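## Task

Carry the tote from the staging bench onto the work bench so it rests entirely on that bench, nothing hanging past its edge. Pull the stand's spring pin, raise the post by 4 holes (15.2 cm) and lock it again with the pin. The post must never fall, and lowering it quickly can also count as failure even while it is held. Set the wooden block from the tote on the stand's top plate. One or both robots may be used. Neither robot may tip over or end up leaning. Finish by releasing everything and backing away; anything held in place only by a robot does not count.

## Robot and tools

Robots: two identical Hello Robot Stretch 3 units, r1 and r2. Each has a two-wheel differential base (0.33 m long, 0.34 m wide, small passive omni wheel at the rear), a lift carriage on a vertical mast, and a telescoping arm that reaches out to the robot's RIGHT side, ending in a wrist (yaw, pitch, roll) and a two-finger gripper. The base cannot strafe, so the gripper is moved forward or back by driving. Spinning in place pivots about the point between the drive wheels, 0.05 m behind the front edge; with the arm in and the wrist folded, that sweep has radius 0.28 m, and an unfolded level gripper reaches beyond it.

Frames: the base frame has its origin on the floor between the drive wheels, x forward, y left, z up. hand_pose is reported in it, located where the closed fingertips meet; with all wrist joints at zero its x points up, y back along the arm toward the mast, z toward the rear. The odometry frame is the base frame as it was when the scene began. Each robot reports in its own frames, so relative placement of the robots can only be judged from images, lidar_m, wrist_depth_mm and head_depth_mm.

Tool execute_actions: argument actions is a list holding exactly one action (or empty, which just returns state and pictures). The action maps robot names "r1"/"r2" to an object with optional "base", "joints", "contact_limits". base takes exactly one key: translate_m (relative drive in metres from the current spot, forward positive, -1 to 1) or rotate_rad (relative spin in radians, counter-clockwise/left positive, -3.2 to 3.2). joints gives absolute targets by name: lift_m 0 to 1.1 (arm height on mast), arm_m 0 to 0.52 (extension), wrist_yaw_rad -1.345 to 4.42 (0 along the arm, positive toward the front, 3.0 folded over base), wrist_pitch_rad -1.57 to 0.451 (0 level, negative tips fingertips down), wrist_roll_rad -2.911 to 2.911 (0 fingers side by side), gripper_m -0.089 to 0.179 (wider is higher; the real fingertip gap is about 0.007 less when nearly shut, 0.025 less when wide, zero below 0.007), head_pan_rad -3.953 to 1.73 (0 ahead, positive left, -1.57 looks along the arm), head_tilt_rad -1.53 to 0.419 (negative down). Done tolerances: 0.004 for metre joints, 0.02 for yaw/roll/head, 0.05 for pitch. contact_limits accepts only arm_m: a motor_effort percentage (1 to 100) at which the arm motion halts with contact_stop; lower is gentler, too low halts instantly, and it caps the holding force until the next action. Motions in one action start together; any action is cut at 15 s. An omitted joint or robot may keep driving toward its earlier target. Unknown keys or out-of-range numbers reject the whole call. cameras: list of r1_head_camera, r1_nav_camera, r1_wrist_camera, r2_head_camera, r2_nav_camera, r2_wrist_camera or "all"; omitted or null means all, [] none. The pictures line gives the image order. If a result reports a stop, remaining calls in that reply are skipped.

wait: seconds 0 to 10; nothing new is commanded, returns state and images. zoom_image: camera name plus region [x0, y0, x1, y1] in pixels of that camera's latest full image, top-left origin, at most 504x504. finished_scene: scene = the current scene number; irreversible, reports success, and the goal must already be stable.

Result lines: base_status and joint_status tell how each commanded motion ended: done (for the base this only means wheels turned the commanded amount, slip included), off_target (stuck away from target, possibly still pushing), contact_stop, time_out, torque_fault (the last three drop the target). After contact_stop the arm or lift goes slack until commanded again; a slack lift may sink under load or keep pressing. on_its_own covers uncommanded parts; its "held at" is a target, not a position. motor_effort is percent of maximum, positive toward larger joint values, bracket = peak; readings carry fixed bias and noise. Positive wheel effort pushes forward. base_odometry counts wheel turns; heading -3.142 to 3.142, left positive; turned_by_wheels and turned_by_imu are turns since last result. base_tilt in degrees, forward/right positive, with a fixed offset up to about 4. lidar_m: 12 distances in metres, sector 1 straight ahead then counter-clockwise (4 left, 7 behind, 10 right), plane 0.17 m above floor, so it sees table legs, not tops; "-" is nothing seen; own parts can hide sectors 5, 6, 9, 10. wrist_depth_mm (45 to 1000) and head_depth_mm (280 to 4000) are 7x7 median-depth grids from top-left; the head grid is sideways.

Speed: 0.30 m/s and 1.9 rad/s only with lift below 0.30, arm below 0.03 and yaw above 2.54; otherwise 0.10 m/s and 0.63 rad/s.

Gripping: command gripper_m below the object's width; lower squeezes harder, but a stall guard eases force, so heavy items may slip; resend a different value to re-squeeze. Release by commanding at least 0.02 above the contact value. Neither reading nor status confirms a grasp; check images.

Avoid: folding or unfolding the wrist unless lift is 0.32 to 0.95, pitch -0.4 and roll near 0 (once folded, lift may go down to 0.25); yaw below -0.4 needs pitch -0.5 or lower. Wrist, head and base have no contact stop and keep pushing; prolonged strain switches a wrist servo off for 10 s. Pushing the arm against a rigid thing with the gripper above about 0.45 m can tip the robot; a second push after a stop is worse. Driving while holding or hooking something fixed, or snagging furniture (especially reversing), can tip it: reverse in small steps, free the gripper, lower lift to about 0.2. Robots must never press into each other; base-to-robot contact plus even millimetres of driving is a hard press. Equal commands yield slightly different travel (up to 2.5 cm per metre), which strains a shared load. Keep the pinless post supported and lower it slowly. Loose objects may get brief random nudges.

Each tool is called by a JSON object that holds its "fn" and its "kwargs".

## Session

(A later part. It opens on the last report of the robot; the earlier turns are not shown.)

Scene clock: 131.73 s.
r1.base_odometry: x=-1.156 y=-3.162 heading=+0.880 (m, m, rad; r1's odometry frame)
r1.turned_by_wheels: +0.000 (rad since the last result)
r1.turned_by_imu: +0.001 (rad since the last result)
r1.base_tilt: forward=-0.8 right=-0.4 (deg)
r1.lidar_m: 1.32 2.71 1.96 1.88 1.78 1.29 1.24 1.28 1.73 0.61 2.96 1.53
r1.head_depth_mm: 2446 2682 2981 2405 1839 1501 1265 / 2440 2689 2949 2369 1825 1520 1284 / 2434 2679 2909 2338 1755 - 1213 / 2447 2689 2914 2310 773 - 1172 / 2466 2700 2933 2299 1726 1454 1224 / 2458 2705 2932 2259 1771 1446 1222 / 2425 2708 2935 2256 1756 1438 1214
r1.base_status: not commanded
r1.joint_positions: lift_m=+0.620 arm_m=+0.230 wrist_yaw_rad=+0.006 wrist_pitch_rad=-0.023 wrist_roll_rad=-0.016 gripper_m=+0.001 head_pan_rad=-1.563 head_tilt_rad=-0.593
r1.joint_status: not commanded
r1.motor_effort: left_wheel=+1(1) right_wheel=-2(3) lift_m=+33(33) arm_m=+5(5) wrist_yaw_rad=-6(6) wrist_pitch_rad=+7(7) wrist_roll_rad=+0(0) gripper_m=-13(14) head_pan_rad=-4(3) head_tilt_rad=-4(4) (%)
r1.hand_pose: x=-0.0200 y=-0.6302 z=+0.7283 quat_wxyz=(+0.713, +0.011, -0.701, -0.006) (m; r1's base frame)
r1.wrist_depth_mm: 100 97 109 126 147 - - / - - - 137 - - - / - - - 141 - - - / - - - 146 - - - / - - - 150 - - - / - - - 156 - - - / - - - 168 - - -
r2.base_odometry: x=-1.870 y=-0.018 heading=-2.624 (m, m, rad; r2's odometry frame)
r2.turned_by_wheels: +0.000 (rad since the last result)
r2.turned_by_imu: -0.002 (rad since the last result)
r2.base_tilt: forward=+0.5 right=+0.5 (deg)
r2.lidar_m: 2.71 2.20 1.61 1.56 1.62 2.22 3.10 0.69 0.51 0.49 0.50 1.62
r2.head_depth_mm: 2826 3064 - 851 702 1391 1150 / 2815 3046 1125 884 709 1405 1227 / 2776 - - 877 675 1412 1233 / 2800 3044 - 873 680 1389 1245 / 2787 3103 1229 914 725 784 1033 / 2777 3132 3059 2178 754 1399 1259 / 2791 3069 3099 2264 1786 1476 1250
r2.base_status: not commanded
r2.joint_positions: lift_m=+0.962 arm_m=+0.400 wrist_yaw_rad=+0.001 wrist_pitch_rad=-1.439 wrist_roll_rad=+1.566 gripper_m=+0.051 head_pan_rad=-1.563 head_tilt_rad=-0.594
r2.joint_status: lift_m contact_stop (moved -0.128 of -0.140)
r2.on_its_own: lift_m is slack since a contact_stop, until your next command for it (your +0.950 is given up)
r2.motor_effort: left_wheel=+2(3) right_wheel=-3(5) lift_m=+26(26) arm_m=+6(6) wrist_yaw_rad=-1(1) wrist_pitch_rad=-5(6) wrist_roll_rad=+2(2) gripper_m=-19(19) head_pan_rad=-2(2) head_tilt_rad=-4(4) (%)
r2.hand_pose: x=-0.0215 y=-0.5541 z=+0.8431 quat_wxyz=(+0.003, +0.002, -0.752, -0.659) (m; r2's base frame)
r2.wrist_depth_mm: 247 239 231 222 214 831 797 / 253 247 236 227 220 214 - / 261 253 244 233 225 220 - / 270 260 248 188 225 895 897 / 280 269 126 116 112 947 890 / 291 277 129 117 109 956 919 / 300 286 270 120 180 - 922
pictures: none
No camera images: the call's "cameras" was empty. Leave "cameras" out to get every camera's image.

{"fn": "execute_actions", "kwargs": {"actions": [{"r2":{"joints":{"gripper_m":0.14}}}], "cameras": []}}

{"fn": "execute_actions", "kwargs": {"actions": [{"r2":{"joints":{"lift_m":1.09}}}], "cameras": ["r2_nav_camera"]}}

{"fn": "execute_actions", "kwargs": {"actions": [{"r2":{"base":{"translate_m":0.9},"joints":{"arm_m":0.0,"wrist_roll_rad":0,"gripper_m":0.08}}}], "cameras": []}}

{"fn": "execute_actions", "kwargs": {"actions": [{"r2":{"base":{"rotate_rad":1.6},"joints":{"lift_m":0.35,"wrist_pitch_rad":0}}}], "cameras": []}}

{"fn": "execute_actions", "kwargs": {"actions": [{"r2":{"base":{"translate_m":-0.55},"joints":{"head_tilt_rad":-0.9}}}], "cameras": ["r2_nav_camera","r2_wrist_camera","r2_head_camera"]}}

Scene clock: 133.43 s.
r1.base_odometry: x=-1.156 y=-3.162 heading=+0.880 (m, m, rad; r1's odometry frame)
r1.turned_by_wheels: +0.000 (rad since the last result)
r1.turned_by_imu: +0.000 (rad since the last result)
r1.base_tilt: forward=-0.9 right=-0.3 (deg)
r1.lidar_m: 1.31 2.71 1.96 1.88 1.78 1.29 1.24 1.28 1.73 0.61 2.97 1.52
r1.head_depth_mm: 2445 2719 2959 2374 1849 1504 1263 / 2421 2724 2946 2365 1819 1527 1285 / 2435 2695 2947 2326 1732 - 1215 / 2453 2735 2939 2332 774 - 1171 / 2468 2699 2913 2281 1722 1456 1232 / 2456 2688 2917 2269 1765 1446 1223 / 2466 2691 2901 2225 1746 1440 1217
r1.base_status: not commanded
r1.joint_positions: lift_m=+0.620 arm_m=+0.230 wrist_yaw_rad=+0.006 wrist_pitch_rad=-0.023 wrist_roll_rad=-0.016 gripper_m=+0.001 head_pan_rad=-1.563 head_tilt_rad=-0.593
r1.joint_status: not commanded
r1.motor_effort: left_wheel=+1(1) right_wheel=-3(3) lift_m=+33(33) arm_m=+5(4) wrist_yaw_rad=-6(6) wrist_pitch_rad=+7(7) wrist_roll_rad=+0(0) gripper_m=-14(15) head_pan_rad=-3(3) head_tilt_rad=-4(4) (%)
r1.hand_pose: x=-0.0200 y=-0.6302 z=+0.7283 quat_wxyz=(+0.713, +0.011, -0.701, -0.006) (m; r1's base frame)
r1.wrist_depth_mm: 101 97 110 125 147 - - / - - - 137 - - - / - - - 141 - - - / - - - 146 - - - / - - - 150 - - - / - - - 155 - - - / - - - 168 - - -
r2.base_odometry: x=-1.870 y=-0.018 heading=-2.624 (m, m, rad; r2's odometry frame)
r2.turned_by_wheels: +0.000 (rad since the last result)
r2.turned_by_imu: +0.000 (rad since the last result)
r2.base_tilt: forward=+0.5 right=+0.6 (deg)
r2.lidar_m: 2.71 2.20 1.61 1.56 1.62 2.22 3.10 0.69 0.51 0.49 0.50 1.62
r2.head_depth_mm: 2831 3052 - 849 705 1392 1146 / 2829 3042 1127 885 706 1399 1224 / 2825 - - 892 694 1411 1237 / 2789 3063 3193 889 680 1386 1236 / 2766 3131 1226 912 724 786 1037 / 2800 3081 3061 2159 753 1408 1259 / 2790 3102 3072 2275 1801 1484 1261
r2.base_status: not commanded
r2.joint_positions: lift_m=+0.962 arm_m=+0.400 wrist_yaw_rad=+0.001 wrist_pitch_rad=-1.454 wrist_roll_rad=+1.566 gripper_m=+0.140 head_pan_rad=-1.563 head_tilt_rad=-0.594
r2.joint_status: all done
r2.on_its_own: lift_m is slack since a contact_stop, until your next command for it (your +0.950 is given up)
r2.motor_effort: left_wheel=+1(2) right_wheel=-1(3) lift_m=+27(27) arm_m=+6(5) wrist_yaw_rad=-1(1) wrist_pitch_rad=+2(5) wrist_roll_rad=+2(2) gripper_m=-1(91) head_pan_rad=-3(2) head_tilt_rad=-5(5) (%)
r2.hand_pose: x=-0.0215 y=-0.5504 z=+0.8432 quat_wxyz=(+0.003, +0.002, -0.747, -0.665) (m; r2's base frame)
r2.wrist_depth_mm: 244 237 229 222 216 813 826 / 251 243 233 228 219 870 - / 257 250 243 233 225 222 - / 265 253 246 195 227 938 914 / 275 266 254 122 118 929 897 / 287 - 262 124 120 - 909 / 291 280 268 128 123 - 956
pictures: none
No camera images: the call's "cameras" was empty. Leave "cameras" out to get every camera's image.

Scene clock: 135.43 s.
r1.base_odometry: x=-1.156 y=-3.162 heading=+0.880 (m, m, rad; r1's odometry frame)
r1.turned_by_wheels: +0.000 (rad since the last result)
r1.turned_by_imu: +0.000 (rad since the last result)
r1.base_tilt: forward=-0.9 right=-0.3 (deg)
r1.lidar_m: 1.32 2.71 1.96 1.88 1.78 1.29 1.24 1.28 1.73 0.61 2.96 1.53
r1.head_depth_mm: 2442 2674 2956 2374 1837 1498 1264 / 2435 2679 2958 2384 1829 1522 1283 / 2434 2711 2950 2345 1743 - 1213 / 2443 2704 2885 2303 773 - 1167 / 2449 2721 2927 2284 1715 1447 1225 / 2457 2698 2921 2260 1773 1448 1227 / 2448 2692 2911 2252 1747 1433 1217
r1.base_status: not commanded
r1.joint_positions: lift_m=+0.620 arm_m=+0.230 wrist_yaw_rad=+0.006 wrist_pitch_rad=-0.023 wrist_roll_rad=-0.016 gripper_m=+0.001 head_pan_rad=-1.563 head_tilt_rad=-0.593
r1.joint_status: not commanded
r1.motor_effort: left_wheel=+1(1) right_wheel=-2(3) lift_m=+33(33) arm_m=+4(5) wrist_yaw_rad=-6(5) wrist_pitch_rad=+7(7) wrist_roll_rad=+0(0) gripper_m=-15(14) head_pan_rad=-4(3) head_tilt_rad=-4(4) (%)
r1.hand_pose: x=-0.0200 y=-0.6302 z=+0.7283 quat_wxyz=(+0.713, +0.011, -0.701, -0.006) (m; r1's base frame)
r1.wrist_depth_mm: 100 97 110 125 147 - - / - - - 137 - - - / - - - 140 - - - / - - - 146 - - - / - - - 150 - - - / - - - 155 - - - / - - - 168 - - -
r2.base_odometry: x=-1.870 y=-0.018 heading=-2.624 (m, m, rad; r2's odometry frame)
r2.turned_by_wheels: +0.000 (rad since the last result)
r2.turned_by_imu: +0.000 (rad since the last result)
r2.base_tilt: forward=+0.5 right=+0.6 (deg)
r2.lidar_m: 2.72 2.21 1.62 1.56 1.62 2.22 3.10 0.70 0.51 0.49 0.50 1.63
r2.head_depth_mm: 2869 3089 1172 874 701 1400 1145 / 2782 3133 1178 883 708 1406 1222 / - 3073 1194 894 673 1409 1233 / - - 1214 903 667 1388 1239 / 2805 3103 1224 910 726 784 1035 / 2794 3101 3041 2175 753 1403 1252 / 2761 3104 3086 2263 1791 1482 1256
r2.base_status: not commanded
r2.joint_positions: lift_m=+1.090 arm_m=+0.400 wrist_yaw_rad=+0.001 wrist_pitch_rad=-1.450 wrist_roll_rad=+1.566 gripper_m=+0.140 head_pan_rad=-1.563 head_tilt_rad=-0.594
r2.joint_status: all done
r2.motor_effort: left_wheel=+1(1) right_wheel=-1(1) lift_m=+30(28) arm_m=+6(6) wrist_yaw_rad=-1(1) wrist_pitch_rad=+0(2) wrist_roll_rad=+2(2) gripper_m=+0(1) head_pan_rad=-4(2) head_tilt_rad=-3(5) (%)
r2.hand_pose: x=-0.0215 y=-0.5514 z=+0.9713 quat_wxyz=(+0.003, +0.002, -0.748, -0.663) (m; r2's base frame)
r2.wrist_depth_mm: 378 362 355 341 328 957 945 / 392 369 360 349 337 - 917 / 397 383 371 359 346 - - / 413 400 380 310 331 - - / 426 404 388 372 365 - - / 438 - 401 387 378 - - / - - - 398 - - -
pictures: r2_nav_camera (sideways: a quarter turn counterclockwise sets it upright)
Images, in order (width x height): r2_nav_camera 672x504.

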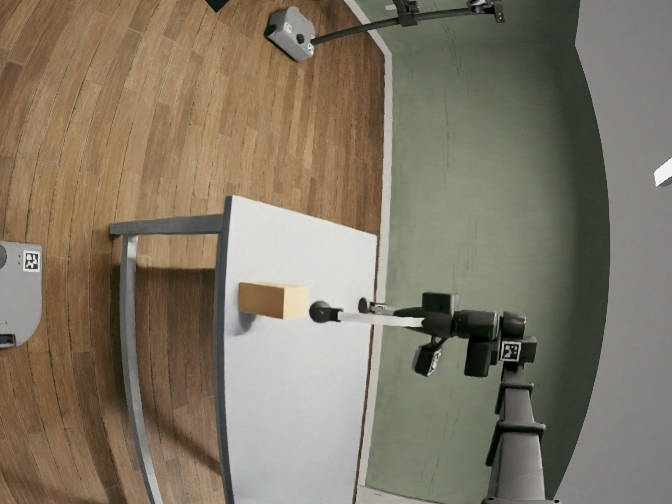

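Scene clock: 145.57 s.
r1.base_odometry: x=-1.156 y=-3.162 heading=+0.880 (m, m, rad; r1's odometry frame)
r1.turned_by_wheels: +0.000 (rad since the last result)
r1.turned_by_imu: +0.002 (rad since the last result)
r1.base_tilt: forward=-0.8 right=-0.4 (deg)
r1.lidar_m: 1.31 2.70 1.96 1.88 1.78 1.29 1.24 1.28 1.73 0.61 1.40 1.52
r1.head_depth_mm: 2437 2672 2949 2378 1844 1495 1261 / 2449 2693 2937 2358 1827 1532 1288 / 2441 2676 2972 2340 1748 - 1224 / 2456 2718 2912 2306 772 - 1170 / 2438 2713 2914 2297 1728 1452 1225 / 2445 2724 2927 2272 1755 1437 1222 / 2440 2698 2927 2224 1656 1432 1225
r1.base_status: not commanded
r1.joint_positions: lift_m=+0.620 arm_m=+0.230 wrist_yaw_rad=+0.006 wrist_pitch_rad=-0.023 wrist_roll_rad=-0.016 gripper_m=+0.001 head_pan_rad=-1.563 head_tilt_rad=-0.593
r1.joint_status: not commanded
r1.motor_effort: left_wheel=+1(1) right_wheel=-2(3) lift_m=+33(33) arm_m=+4(5) wrist_yaw_rad=-6(7) wrist_pitch_rad=+7(7) wrist_roll_rad=+0(0) gripper_m=-13(14) head_pan_rad=-3(3) head_tilt_rad=-4(4) (%)
r1.hand_pose: x=-0.0200 y=-0.6302 z=+0.7283 quat_wxyz=(+0.713, +0.011, -0.701, -0.006) (m; r1's base frame)
r1.wrist_depth_mm: 99 97 109 125 148 - - / - - - 137 - - - / - - - 140 - - - / - - - 146 - - - / - - - 150 - - - / - - - 156 - - - / - - - 167 - - -
r2.base_odometry: x=-2.652 y=-0.464 heading=-2.624 (m, m, rad; r2's odometry frame)
r2.turned_by_wheels: +0.000 (rad since the last result)
r2.turned_by_imu: -0.002 (rad since the last result)
r2.base_tilt: forward=+0.6 right=+0.5 (deg)
r2.lidar_m: 1.81 1.88 1.62 1.55 1.62 2.21 1.93 0.89 1.36 3.22 0.88 1.88
r2.head_depth_mm: - - - - - - - / - - - - - - - / - - - - - - - / 2857 3190 2947 2258 1712 1490 1218 / 2803 3105 2967 2231 1778 1467 1247 / 2767 3117 3048 2256 1785 1484 1248 / 2769 3084 3075 2199 1658 1480 1260
r2.base_status: done
r2.joint_positions: lift_m=+1.090 arm_m=+0.003 wrist_yaw_rad=+0.001 wrist_pitch_rad=-1.450 wrist_roll_rad=+0.004 gripper_m=+0.080 head_pan_rad=-1.563 head_tilt_rad=-0.594
r2.joint_status: all done
joint sent to its limit — the command would take r2.arm_m past its lower limit, so that joint was sent only as far as its limit.
r2.motor_effort: left_wheel=+0(3) right_wheel=+0(5) lift_m=+30(30) arm_m=-5(6) wrist_yaw_rad=-1(1) wrist_pitch_rad=+0(0) wrist_roll_rad=-1(1) gripper_m=+0(90) head_pan_rad=-3(3) head_tilt_rad=-4(3) (%)
r2.hand_pose: x=-0.0216 y=-0.1547 z=+0.9713 quat_wxyz=(+0.529, +0.468, -0.530, -0.470) (m; r2's base frame)
r2.wrist_depth_mm: - - - - - - - / - - - - - - - / - - - - - - - / - - - - - - - / - - - - - - - / - - - - - - - / - - - - - - -
pictures: none
No camera images: the call's "cameras" was empty. Leave "cameras" out to get every camera's image.

Scene clock: 153.13 s.
r1.base_odometry: x=-1.156 y=-3.162 heading=+0.880 (m, m, rad; r1's odometry frame)
r1.turned_by_wheels: +0.000 (rad since the last result)
r1.turned_by_imu: +0.002 (rad since the last result)
r1.base_tilt: forward=-0.9 right=-0.4 (deg)
r1.lidar_m: 1.32 2.71 1.96 1.88 1.78 1.29 1.24 1.28 1.73 0.61 1.40 1.52
r1.head_depth_mm: 2454 2690 2982 2371 1844 1500 1264 / 2442 2693 2945 2371 1838 1519 1283 / 2454 2671 2934 2346 1750 - 1214 / 2441 2701 2913 2310 774 - 1167 / 2451 2721 2939 2197 1715 1452 1229 / 2432 2699 2923 2106 1717 1451 1223 / 2434 2675 2930 2085 1584 1433 1216
r1.base_status: not commanded
r1.joint_positions: lift_m=+0.620 arm_m=+0.230 wrist_yaw_rad=+0.006 wrist_pitch_rad=-0.023 wrist_roll_rad=-0.016 gripper_m=+0.001 head_pan_rad=-1.563 head_tilt_rad=-0.593
r1.joint_status: not commanded
r1.motor_effort: left_wheel=+1(1) right_wheel=-3(3) lift_m=+33(33) arm_m=+4(4) wrist_yaw_rad=-6(6) wrist_pitch_rad=+7(7) wrist_roll_rad=+0(0) gripper_m=-14(14) head_pan_rad=-2(3) head_tilt_rad=-4(4) (%)
r1.hand_pose: x=-0.0200 y=-0.6302 z=+0.7283 quat_wxyz=(+0.713, +0.011, -0.701, -0.006) (m; r1's base frame)
r1.wrist_depth_mm: 100 97 110 126 147 - - / - - - 137 - - - / - - - 140 - - - / - - - 146 - - - / 767 812 - 150 - - - / - - - 156 - - - / - - - 168 - - -
r2.base_odometry: x=-2.652 y=-0.464 heading=-1.024 (m, m, rad; r2's odometry frame)
r2.turned_by_wheels: +1.600 (rad since the last result)
r2.turned_by_imu: +1.566 (rad since the last result)
r2.base_tilt: forward=+0.6 right=+0.6 (deg)
r2.lidar_m: 1.56 1.63 2.27 1.76 1.43 1.36 3.23 0.89 1.87 1.81 1.88 1.61
r2.head_depth_mm: 1552 1728 1949 2074 1710 1432 1217 / 1551 1727 1942 2089 1715 1437 1225 / 1553 1734 1930 2117 1750 1448 1248 / 1548 1713 1930 2119 1755 1456 1245 / 1547 1710 1933 2136 1764 1462 1245 / 1545 1721 1919 2114 1783 1475 1254 / 1543 1715 1925 2124 1794 1484 1260
r2.base_status: done
r2.joint_positions: lift_m=+0.350 arm_m=+0.003 wrist_yaw_rad=+0.001 wrist_pitch_rad=-0.022 wrist_roll_rad=+0.004 gripper_m=+0.080 head_pan_rad=-1.563 head_tilt_rad=-0.594
r2.joint_status: all done
r2.motor_effort: left_wheel=-1(4) right_wheel=+2(5) lift_m=+24(27) arm_m=-5(5) wrist_yaw_rad=-1(1) wrist_pitch_rad=+10(11) wrist_roll_rad=-1(1) gripper_m=+0(1) head_pan_rad=-3(1) head_tilt_rad=-4(3) (%)
r2.hand_pose: x=-0.0211 y=-0.4033 z=+0.4592 quat_wxyz=(+0.706, +0.008, -0.708, -0.007) (m; r2's base frame)
r2.wrist_depth_mm: - - - - - - - / - - - - - - - / - - - - - - - / - - - - - - - / - - - - - - - / 896 925 906 951 - - - / 762 741 727 766 765 777 776
pictures: none
No camera images: the call's "cameras" was empty. Leave "cameras" out to get every camera's image.

Scene clock: 159.90 s.
r1.base_odometry: x=-1.156 y=-3.162 heading=+0.880 (m, m, rad; r1's odometry frame)
r1.turned_by_wheels: +0.000 (rad since the last result)
r1.turned_by_imu: +0.002 (rad since the last result)
r1.base_tilt: forward=-0.9 right=-0.5 (deg)
r1.lidar_m: 1.31 2.71 1.96 1.88 1.78 1.29 1.24 1.28 1.73 0.60 0.91 0.96
r1.head_depth_mm: 2448 2704 2980 2396 1834 1494 1261 / 2441 2709 2958 2369 1828 1525 1278 / 2427 2692 2958 2342 1743 - 1214 / 2458 2723 2945 2309 772 - 1174 / 2438 2739 2906 2280 1726 1463 1224 / 2451 2706 2918 2270 1759 1403 1222 / 2436 2729 2922 2259 1740 1397 1196
r1.base_status: not commanded
r1.joint_positions: lift_m=+0.620 arm_m=+0.230 wrist_yaw_rad=+0.006 wrist_pitch_rad=-0.023 wrist_roll_rad=-0.016 gripper_m=+0.001 head_pan_rad=-1.563 head_tilt_rad=-0.593
r1.joint_status: not commanded
r1.motor_effort: left_wheel=+0(1) right_wheel=-2(3) lift_m=+33(33) arm_m=+5(5) wrist_yaw_rad=-6(6) wrist_pitch_rad=+7(7) wrist_roll_rad=+0(0) gripper_m=-14(14) head_pan_rad=-2(2) head_tilt_rad=-4(4) (%)
r1.hand_pose: x=-0.0200 y=-0.6302 z=+0.7283 quat_wxyz=(+0.713, +0.011, -0.701, -0.006) (m; r1's base frame)
r1.wrist_depth_mm: 100 97 110 126 147 - - / - - - 137 - - - / - - - 140 - - - / - - - 146 - - - / - - - 149 - - - / - - - 156 - - - / - - - 167 - - -
r2.base_odometry: x=-2.938 y=+0.006 heading=-1.024 (m, m, rad; r2's odometry frame)
r2.turned_by_wheels: +0.000 (rad since the last result)
r2.turned_by_imu: +0.000 (rad since the last result)
r2.base_tilt: forward=+0.6 right=+0.6 (deg)
r2.lidar_m: 2.11 2.21 3.08 0.76 0.97 2.76 2.67 0.91 0.57 0.57 1.87 2.18
r2.head_depth_mm: 1686 1974 682 1572 1395 1241 1117 / 1681 1940 687 1528 1364 1247 - / 1675 1960 1737 1602 1399 1273 - / 1676 1968 1882 1618 1405 1258 1142 / 1663 1951 1889 1621 1427 1263 1138 / 1667 1946 1897 1631 1418 1263 1142 / 1657 1928 1927 1640 1437 1272 1144
r2.base_status: done
r2.joint_positions: lift_m=+0.350 arm_m=+0.003 wrist_yaw_rad=+0.001 wrist_pitch_rad=-0.022 wrist_roll_rad=+0.004 gripper_m=+0.080 head_pan_rad=-1.563 head_tilt_rad=-0.889
r2.joint_status: all done
r2.motor_effort: left_wheel=-1(5) right_wheel=+2(2) lift_m=+24(24) arm_m=-5(5) wrist_yaw_rad=-1(1) wrist_pitch_rad=+10(10) wrist_roll_rad=-2(1) gripper_m=-1(0) head_pan_rad=-2(2) head_tilt_rad=-8(33) (%)
r2.hand_pose: x=-0.0211 y=-0.4033 z=+0.4592 quat_wxyz=(+0.706, +0.008, -0.708, -0.007) (m; r2's base frame)
r2.wrist_depth_mm: - - - - - - - / - - - - - - - / - - - - - - - / - - - - - - - / - - - - - - - / 927 912 887 958 - - - / 720 726 751 749 711 755 787
pictures: r2_head_camera (sideways: a quarter turn clockwise sets it upright), r2_nav_camera (sideways: a quarter turn counterclockwise sets it upright), r2_wrist_camera
Images, in order (width x height): r2_head_camera 896x504, r2_nav_camera 672x504, r2_wrist_camera 644x364.

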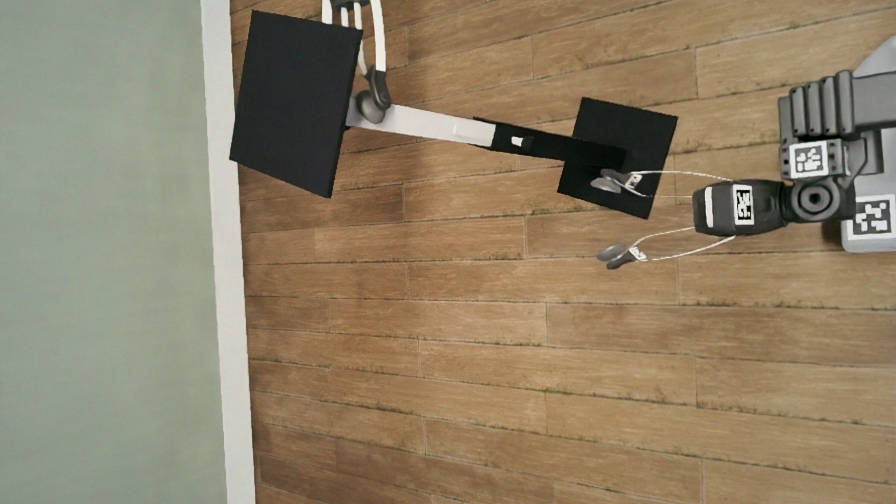

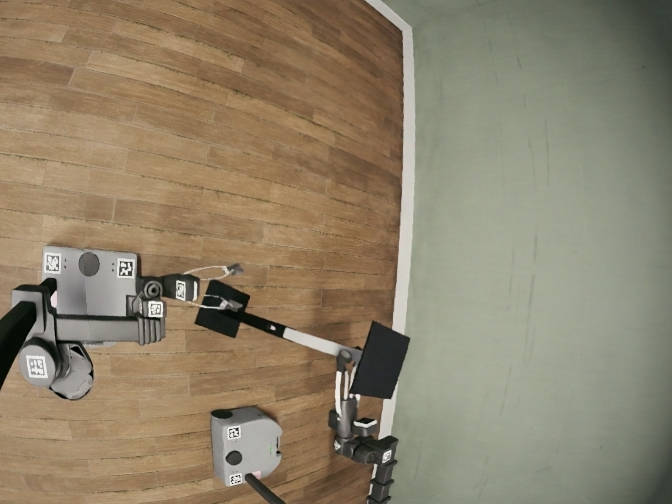

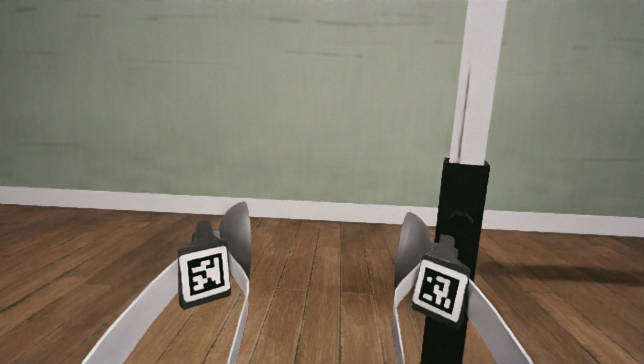

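{"fn": "execute_actions", "kwargs": {"actions": [{"r2":{"base":{"rotate_rad":-0.27},"joints":{"arm_m":0.06}}}], "cameras": ["r2_wrist_camera","r2_head_camera"]}}

Scene clock: 161.67 s.
r1.base_odometry: x=-1.156 y=-3.162 heading=+0.880 (m, m, rad; r1's odometry frame)
r1.turned_by_wheels: +0.000 (rad since the last result)
r1.turned_by_imu: +0.000 (rad since the last result)
r1.base_tilt: forward=-0.9 right=-0.5 (deg)
r1.lidar_m: 1.31 2.70 1.96 1.88 1.78 1.29 1.24 1.29 1.73 0.60 0.91 1.02
r1.head_depth_mm: 2434 2701 2943 2388 1847 1490 1255 / 2449 2697 2993 2379 1823 1527 1281 / 2463 2702 2922 2339 1744 - 1211 / 2473 2717 2922 2305 772 - 1166 / 2434 2701 2971 2311 1728 1428 1225 / 2434 2709 2934 2265 1771 1379 1221 / 2443 2709 2913 2237 1742 1338 1213
r1.base_status: not commanded
r1.joint_positions: lift_m=+0.620 arm_m=+0.230 wrist_yaw_rad=+0.006 wrist_pitch_rad=-0.023 wrist_roll_rad=-0.016 gripper_m=+0.001 head_pan_rad=-1.563 head_tilt_rad=-0.593
r1.joint_status: not commanded
r1.motor_effort: left_wheel=+1(1) right_wheel=-3(3) lift_m=+33(33) arm_m=+4(4) wrist_yaw_rad=-6(6) wrist_pitch_rad=+7(7) wrist_roll_rad=+0(0) gripper_m=-14(14) head_pan_rad=-3(3) head_tilt_rad=-4(4) (%)
r1.hand_pose: x=-0.0200 y=-0.6302 z=+0.7283 quat_wxyz=(+0.713, +0.011, -0.701, -0.006) (m; r1's base frame)
r1.wrist_depth_mm: 101 98 110 126 146 - - / - - - 137 - - - / - - - 141 - - - / - - - 146 - - - / - - - 150 - - - / - - - 156 - - - / - - - 168 - - -
r2.base_odometry: x=-2.938 y=+0.006 heading=-1.294 (m, m, rad; r2's odometry frame)
r2.turned_by_wheels: -0.270 (rad since the last result)
r2.turned_by_imu: -0.264 (rad since the last result)
r2.base_tilt: forward=+0.6 right=+0.6 (deg)
r2.lidar_m: 2.11 2.11 2.47 0.76 5.15 0.95 2.67 2.67 0.91 0.57 1.80 2.10
r2.head_depth_mm: 1916 775 1725 1470 1367 1239 1116 / 1857 2092 787 1596 1393 1263 - / 1807 2056 776 1601 1392 1294 - / 1748 1999 695 1542 1350 1260 1145 / 1685 1935 1744 1604 1420 1265 1136 / 1650 1894 1897 1627 1424 1269 1137 / 1591 1838 1906 1633 1431 1277 1146
r2.base_status: done
r2.joint_positions: lift_m=+0.350 arm_m=+0.060 wrist_yaw_rad=+0.001 wrist_pitch_rad=-0.021 wrist_roll_rad=+0.004 gripper_m=+0.080 head_pan_rad=-1.563 head_tilt_rad=-0.889
r2.joint_status: all done
r2.motor_effort: left_wheel=+1(6) right_wheel=-1(5) lift_m=+24(24) arm_m=+6(6) wrist_yaw_rad=-1(1) wrist_pitch_rad=+10(10) wrist_roll_rad=-1(1) gripper_m=+0(0) head_pan_rad=-3(3) head_tilt_rad=-6(7) (%)
r2.hand_pose: x=-0.0211 y=-0.4603 z=+0.4593 quat_wxyz=(+0.706, +0.008, -0.708, -0.007) (m; r2's base frame)
r2.wrist_depth_mm: - - - - - - - / - - - - - - - / - - - - - - - / - - - 275 - - - / - - - 287 - - - / 909 924 892 312 - - - / 727 725 725 344 775 698 544
pictures: r2_head_camera (sideways: a quarter turn clockwise sets it upright), r2_wrist_camera
Images, in order (width x height): r2_head_camera 896x504, r2_wrist_camera 644x364.

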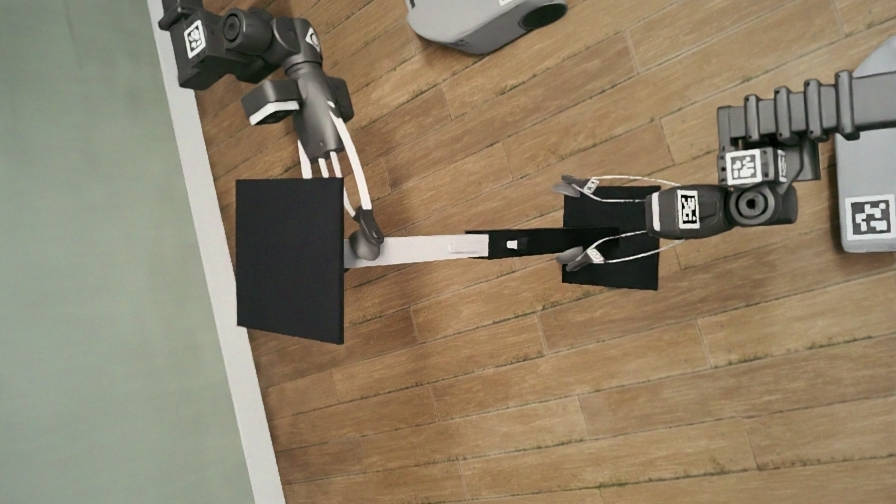

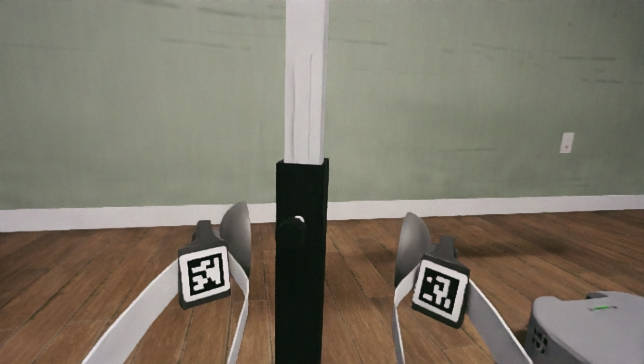

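{"fn": "execute_actions", "kwargs": {"actions": [{"r2":{"base":{"translate_m":0.025},"joints":{"arm_m":0.12}}}], "cameras": ["r2_wrist_camera","r2_head_camera"]}}

Scene clock: 163.87 s.
r1.base_odometry: x=-1.156 y=-3.162 heading=+0.880 (m, m, rad; r1's odometry frame)
r1.turned_by_wheels: +0.000 (rad since the last result)
r1.turned_by_imu: +0.001 (rad since the last result)
r1.base_tilt: forward=-1.0 right=-0.3 (deg)
r1.lidar_m: 1.31 2.70 1.96 1.88 1.78 1.28 1.24 1.28 1.73 0.60 0.93 1.52
r1.head_depth_mm: 2445 2693 2937 2389 1840 1500 1260 / 2431 2680 2939 2387 1823 1529 1290 / 2432 2684 2987 2343 1752 - 1220 / 2445 2700 2923 2317 772 - 1169 / 2458 2689 2895 2284 1723 1385 1226 / 2454 2718 2919 2265 1767 1369 1221 / 2469 2719 2951 2234 1752 1341 1209
r1.base_status: not commanded
r1.joint_positions: lift_m=+0.620 arm_m=+0.230 wrist_yaw_rad=+0.006 wrist_pitch_rad=-0.023 wrist_roll_rad=-0.016 gripper_m=+0.001 head_pan_rad=-1.563 head_tilt_rad=-0.593
r1.joint_status: not commanded
r1.motor_effort: left_wheel=+1(1) right_wheel=-2(3) lift_m=+33(33) arm_m=+5(5) wrist_yaw_rad=-6(6) wrist_pitch_rad=+7(7) wrist_roll_rad=+0(0) gripper_m=-14(14) head_pan_rad=-3(5) head_tilt_rad=-4(4) (%)
r1.hand_pose: x=-0.0200 y=-0.6302 z=+0.7283 quat_wxyz=(+0.713, +0.011, -0.701, -0.006) (m; r1's base frame)
r1.wrist_depth_mm: 100 97 110 126 147 - - / - - - 137 - - - / - - - 141 - - - / - - - 146 - - - / - - - 150 - - - / - - - 155 - - - / - - - 167 - - -
r2.base_odometry: x=-2.932 y=-0.018 heading=-1.294 (m, m, rad; r2's odometry frame)
r2.turned_by_wheels: +0.000 (rad since the last result)
r2.turned_by_imu: +0.000 (rad since the last result)
r2.base_tilt: forward=+0.6 right=+0.5 (deg)
r2.lidar_m: 2.08 2.09 2.44 0.77 5.22 0.98 2.70 2.70 0.93 0.57 1.79 2.09
r2.head_depth_mm: 1899 785 812 1530 1383 1242 1116 / 1840 2097 805 1579 1400 1257 - / 1800 2048 707 1601 1405 - 1149 / 1730 1978 695 1542 1373 1245 1148 / 1681 1951 1797 1623 1417 1263 1136 / 1636 1882 1907 1627 1419 1271 1137 / 1589 1835 1917 1635 1434 1275 1141
r2.base_status: done
r2.joint_positions: lift_m=+0.350 arm_m=+0.120 wrist_yaw_rad=+0.001 wrist_pitch_rad=-0.021 wrist_roll_rad=+0.004 gripper_m=+0.080 head_pan_rad=-1.563 head_tilt_rad=-0.889
r2.joint_status: all done
r2.motor_effort: left_wheel=+2(6) right_wheel=-1(3) lift_m=+24(24) arm_m=+6(6) wrist_yaw_rad=-1(1) wrist_pitch_rad=+10(10) wrist_roll_rad=-2(1) gripper_m=+0(0) head_pan_rad=-2(2) head_tilt_rad=-7(7) (%)
r2.hand_pose: x=-0.0211 y=-0.5203 z=+0.4593 quat_wxyz=(+0.706, +0.008, -0.708, -0.007) (m; r2's base frame)
r2.wrist_depth_mm: - - - 199 - - - / - - - - - - - / - - - - - - - / - - - 213 - - - / - - - 217 - - - / 931 925 911 227 - - - / 715 747 756 235 752 793 552
pictures: r2_head_camera (sideways: a quarter turn clockwise sets it upright), r2_wrist_camera
Images, in order (width x height): r2_head_camera 896x504, r2_wrist_camera 644x364.

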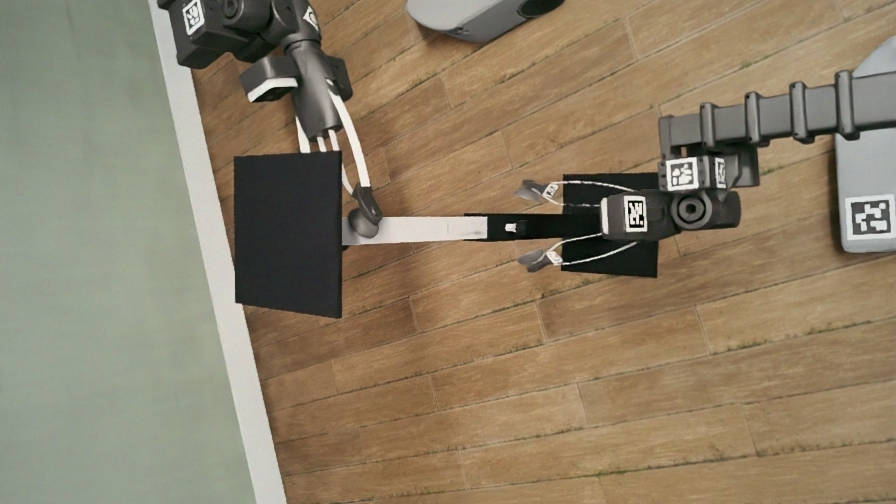

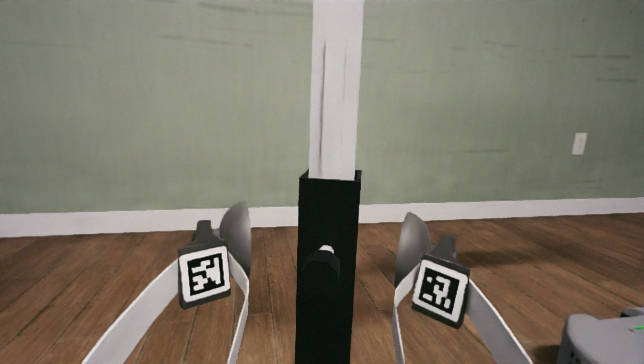

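{"fn": "execute_actions", "kwargs": {"actions": [{"r2":{"joints":{"arm_m":0.135}}}], "cameras": []}}

{"fn": "execute_actions", "kwargs": {"actions": [{"r2":{"joints":{"gripper_m":0.0}},"r1":{"joints":{"gripper_m":-0.02}}}], "cameras": []}}

{"fn": "execute_actions", "kwargs": {"actions": [{"r2":{"joints":{"arm_m":0.10}}}], "cameras": ["r2_wrist_camera","r2_head_camera"]}}

Scene clock: 164.93 s.
r1.base_odometry: x=-1.156 y=-3.162 heading=+0.880 (m, m, rad; r1's odometry frame)
r1.turned_by_wheels: +0.000 (rad since the last result)
r1.turned_by_imu: +0.000 (rad since the last result)
r1.base_tilt: forward=-0.9 right=-0.4 (deg)
r1.lidar_m: 1.31 2.71 1.95 1.88 1.78 1.29 1.24 1.28 1.73 0.60 0.93 1.52
r1.head_depth_mm: 2444 2725 2952 2385 1846 1505 1255 / 2433 2711 2955 2371 1839 1523 1284 / 2443 2711 2967 2338 1752 - 1211 / 2435 2693 2936 2325 771 - 1175 / 2459 2723 2904 2273 1733 1410 1221 / 2441 2691 2924 2272 1767 1377 1227 / 2472 2724 2927 2237 1745 1337 1217
r1.base_status: not commanded
r1.joint_positions: lift_m=+0.620 arm_m=+0.230 wrist_yaw_rad=+0.006 wrist_pitch_rad=-0.023 wrist_roll_rad=-0.016 gripper_m=+0.001 head_pan_rad=-1.563 head_tilt_rad=-0.593
r1.joint_status: not commanded
r1.motor_effort: left_wheel=+1(1) right_wheel=-3(3) lift_m=+33(33) arm_m=+5(4) wrist_yaw_rad=-6(6) wrist_pitch_rad=+7(7) wrist_roll_rad=+0(0) gripper_m=-14(14) head_pan_rad=-4(4) head_tilt_rad=-4(4) (%)
r1.hand_pose: x=-0.0200 y=-0.6302 z=+0.7283 quat_wxyz=(+0.713, +0.011, -0.701, -0.006) (m; r1's base frame)
r1.wrist_depth_mm: 101 97 110 126 147 - - / - - - 136 - - - / - - - 141 - - - / - - - 147 - - - / - - - 149 - - - / - - - 156 - - - / - - - 167 - - -
r2.base_odometry: x=-2.932 y=-0.018 heading=-1.294 (m, m, rad; r2's odometry frame)
r2.turned_by_wheels: +0.000 (rad since the last result)
r2.turned_by_imu: +0.000 (rad since the last result)
r2.base_tilt: forward=+0.5 right=+0.6 (deg)
r2.lidar_m: 2.08 2.09 2.45 0.77 5.23 0.98 2.69 2.70 0.93 0.57 1.79 2.09
r2.head_depth_mm: 1916 784 811 1530 1385 1232 1116 / 1849 2088 805 1585 1401 1259 - / 1790 2062 707 1612 1405 - 1146 / 1739 1979 694 1543 1365 1255 1146 / 1685 1940 1809 1620 1417 1264 1134 / 1625 1903 1892 1631 1433 1267 1141 / 1574 1822 1910 1643 1433 1273 1140
r2.base_status: not commanded
r2.joint_positions: lift_m=+0.350 arm_m=+0.135 wrist_yaw_rad=+0.001 wrist_pitch_rad=-0.021 wrist_roll_rad=+0.004 gripper_m=+0.080 head_pan_rad=-1.563 head_tilt_rad=-0.889
r2.joint_status: all done
r2.motor_effort: left_wheel=+2(1) right_wheel=-1(2) lift_m=+24(24) arm_m=+6(6) wrist_yaw_rad=-1(1) wrist_pitch_rad=+10(10) wrist_roll_rad=-1(1) gripper_m=+0(0) head_pan_rad=-3(2) head_tilt_rad=-6(6) (%)
r2.hand_pose: x=-0.0211 y=-0.5353 z=+0.4593 quat_wxyz=(+0.706, +0.008, -0.708, -0.007) (m; r2's base frame)
r2.wrist_depth_mm: - - - 185 - - - / - - - 196 - - - / - - - 198 - - - / - - - 199 - - - / - - - 202 - - - / 914 929 899 205 - - - / 701 736 759 217 749 770 559
pictures: none
No camera images: the call's "cameras" was empty. Leave "cameras" out to get every camera's image.

Scene clock: 166.30 s.
r1.base_odometry: x=-1.156 y=-3.162 heading=+0.880 (m, m, rad; r1's odometry frame)
r1.turned_by_wheels: +0.000 (rad since the last result)
r1.turned_by_imu: +0.000 (rad since the last result)
r1.base_tilt: forward=-0.9 right=-0.5 (deg)
r1.lidar_m: 1.31 2.71 1.96 1.88 1.78 1.29 1.24 1.28 1.73 0.60 0.93 1.53
r1.head_depth_mm: 2432 2674 2983 2407 1850 1496 1262 / 2434 2711 2993 2363 1828 1530 1284 / 2455 2697 2922 2334 1744 - 1215 / 2467 2717 2907 2300 773 - 1173 / 2451 2684 2929 2303 1727 1419 1224 / 2436 2708 2924 2264 1768 1369 1228 / 2456 2681 2913 2242 1756 1329 1212
r1.base_status: not commanded
r1.joint_positions: lift_m=+0.620 arm_m=+0.230 wrist_yaw_rad=+0.006 wrist_pitch_rad=-0.024 wrist_roll_rad=-0.016 gripper_m=-0.019 head_pan_rad=-1.563 head_tilt_rad=-0.593
r1.joint_status: all done
r1.motor_effort: left_wheel=+1(1) right_wheel=-3(3) lift_m=+33(33) arm_m=+5(4) wrist_yaw_rad=-6(6) wrist_pitch_rad=+7(7) wrist_roll_rad=+0(0) gripper_m=-21(89) head_pan_rad=-4(3) head_tilt_rad=-4(4) (%)
r1.hand_pose: x=-0.0200 y=-0.6302 z=+0.7283 quat_wxyz=(+0.713, +0.011, -0.701, -0.007) (m; r1's base frame)
r1.wrist_depth_mm: 101 97 109 126 147 - - / - - - 137 - - - / - - - 141 - - - / - - - 146 - - - / - - - 150 - - - / - - - 156 174 - - / - - - 167 - - -
r2.base_odometry: x=-2.932 y=-0.018 heading=-1.294 (m, m, rad; r2's odometry frame)
r2.turned_by_wheels: +0.000 (rad since the last result)
r2.turned_by_imu: +0.000 (rad since the last result)
r2.base_tilt: forward=+0.5 right=+0.6 (deg)
r2.lidar_m: 2.09 2.09 2.44 0.77 5.22 0.98 2.70 2.70 0.93 0.57 1.79 2.10
r2.head_depth_mm: 1898 784 811 1518 1391 1239 1117 / 1851 2100 800 1588 1397 1262 - / 1797 2043 704 1607 1402 - 1149 / 1728 1965 695 1548 1398 1257 1145 / 1680 1944 1801 1619 1426 1257 1134 / 1629 1898 1903 1628 1423 1273 1136 / 1592 1828 1899 1640 1430 1269 1140
r2.base_status: not commanded
r2.joint_positions: lift_m=+0.350 arm_m=+0.135 wrist_yaw_rad=+0.002 wrist_pitch_rad=-0.012 wrist_roll_rad=+0.004 gripper_m=+0.000 head_pan_rad=-1.563 head_tilt_rad=-0.889
r2.joint_status: all done
r2.motor_effort: left_wheel=+2(2) right_wheel=-3(2) lift_m=+24(24) arm_m=+6(6) wrist_yaw_rad=-2(2) wrist_pitch_rad=+6(10) wrist_roll_rad=-2(2) gripper_m=-5(88) head_pan_rad=-2(3) head_tilt_rad=-6(6) (%)
r2.hand_pose: x=-0.0209 y=-0.5355 z=+0.4617 quat_wxyz=(+0.706, +0.005, -0.708, -0.004) (m; r2's base frame)
r2.wrist_depth_mm: - - - 185 - - - / - - - 193 - - - / - - - - - - - / - - - 198 - - - / - - - 201 - - - / 931 947 949 171 - - - / 742 762 751 215 773 778 570
pictures: none
No camera images: the call's "cameras" was empty. Leave "cameras" out to get every camera's image.

Scene clock: 167.60 s.
r1.base_odometry: x=-1.156 y=-3.162 heading=+0.880 (m, m, rad; r1's odometry frame)
r1.turned_by_wheels: +0.000 (rad since the last result)
r1.turned_by_imu: +0.000 (rad since the last result)
r1.base_tilt: forward=-1.0 right=-0.4 (deg)
r1.lidar_m: 1.31 2.71 1.96 1.88 1.79 1.29 1.24 1.28 1.73 0.60 0.93 1.52
r1.head_depth_mm: 2438 2700 2955 2388 1844 1495 1264 / 2455 2717 2950 2378 1832 1527 1281 / 2440 2689 2932 2354 1753 - 1220 / 2452 2698 2950 2319 771 - 1167 / 2437 2691 2910 2282 1726 1412 1230 / 2457 2703 2894 2250 1766 1371 1224 / 2450 2675 2963 2231 1756 1337 1215
r1.base_status: not commanded
r1.joint_positions: lift_m=+0.620 arm_m=+0.230 wrist_yaw_rad=+0.006 wrist_pitch_rad=-0.024 wrist_roll_rad=-0.016 gripper_m=-0.019 head_pan_rad=-1.563 head_tilt_rad=-0.593
r1.joint_status: not commanded
r1.motor_effort: left_wheel=+1(1) right_wheel=-3(3) lift_m=+33(33) arm_m=+4(4) wrist_yaw_rad=-7(6) wrist_pitch_rad=+7(7) wrist_roll_rad=+0(0) gripper_m=-20(21) head_pan_rad=-3(3) head_tilt_rad=-4(4) (%)
r1.hand_pose: x=-0.0200 y=-0.6302 z=+0.7283 quat_wxyz=(+0.713, +0.011, -0.701, -0.007) (m; r1's base frame)
r1.wrist_depth_mm: 100 98 110 126 147 - - / - - - 138 - - - / - - - 140 - - - / - - - 146 - - - / - - - 151 - - - / - - - 156 175 - - / - - - 166 - - -
r2.base_odometry: x=-2.932 y=-0.018 heading=-1.294 (m, m, rad; r2's odometry frame)
r2.turned_by_wheels: +0.000 (rad since the last result)
r2.turned_by_imu: +0.000 (rad since the last result)
r2.base_tilt: forward=+0.5 right=+0.6 (deg)
r2.lidar_m: 2.09 2.09 2.44 0.77 5.25 0.97 2.70 2.70 0.93 0.57 1.79 2.09
r2.head_depth_mm: 1892 782 811 1519 1383 1241 1115 / 1845 2068 805 1588 1396 1265 - / 1793 2057 704 1599 1397 - 1144 / 1737 1977 694 1542 1375 1255 1149 / 1680 1953 1804 1615 1416 1265 1134 / 1630 1892 1897 1626 1423 1267 1145 / 1588 1837 1917 1629 1429 1268 1144
r2.base_status: not commanded
r2.joint_positions: lift_m=+0.350 arm_m=+0.100 wrist_yaw_rad=+0.002 wrist_pitch_rad=-0.016 wrist_roll_rad=+0.004 gripper_m=+0.000 head_pan_rad=-1.563 head_tilt_rad=-0.889
r2.joint_status: all done
r2.motor_effort: left_wheel=+2(2) right_wheel=-3(2) lift_m=+23(24) arm_m=-5(7) wrist_yaw_rad=-2(2) wrist_pitch_rad=+8(8) wrist_roll_rad=-1(2) gripper_m=-3(5) head_pan_rad=-2(2) head_tilt_rad=-6(7) (%)
r2.hand_pose: x=-0.0209 y=-0.5011 z=+0.4606 quat_wxyz=(+0.706, +0.007, -0.708, -0.005) (m; r2's base frame)
r2.wrist_depth_mm: - - - 239 - - - / - - - - - - - / - - - - - - - / - - - 236 - - - / - - - - - - - / 934 925 968 - - - - / 721 735 717 486 758 787 567
pictures: r2_head_camera (sideways: a quarter turn clockwise sets it upright), r2_wrist_camera
Images, in order (width x height): r2_head_camera 896x504, r2_wrist_camera 644x364.

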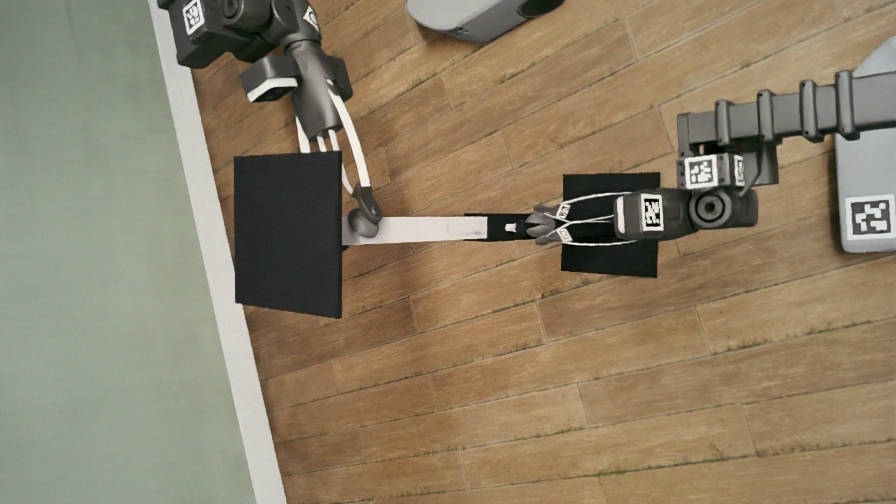

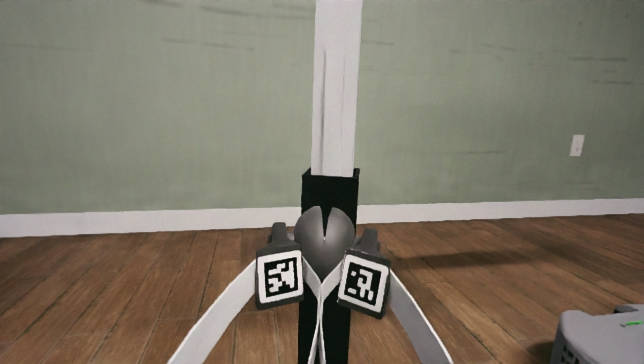

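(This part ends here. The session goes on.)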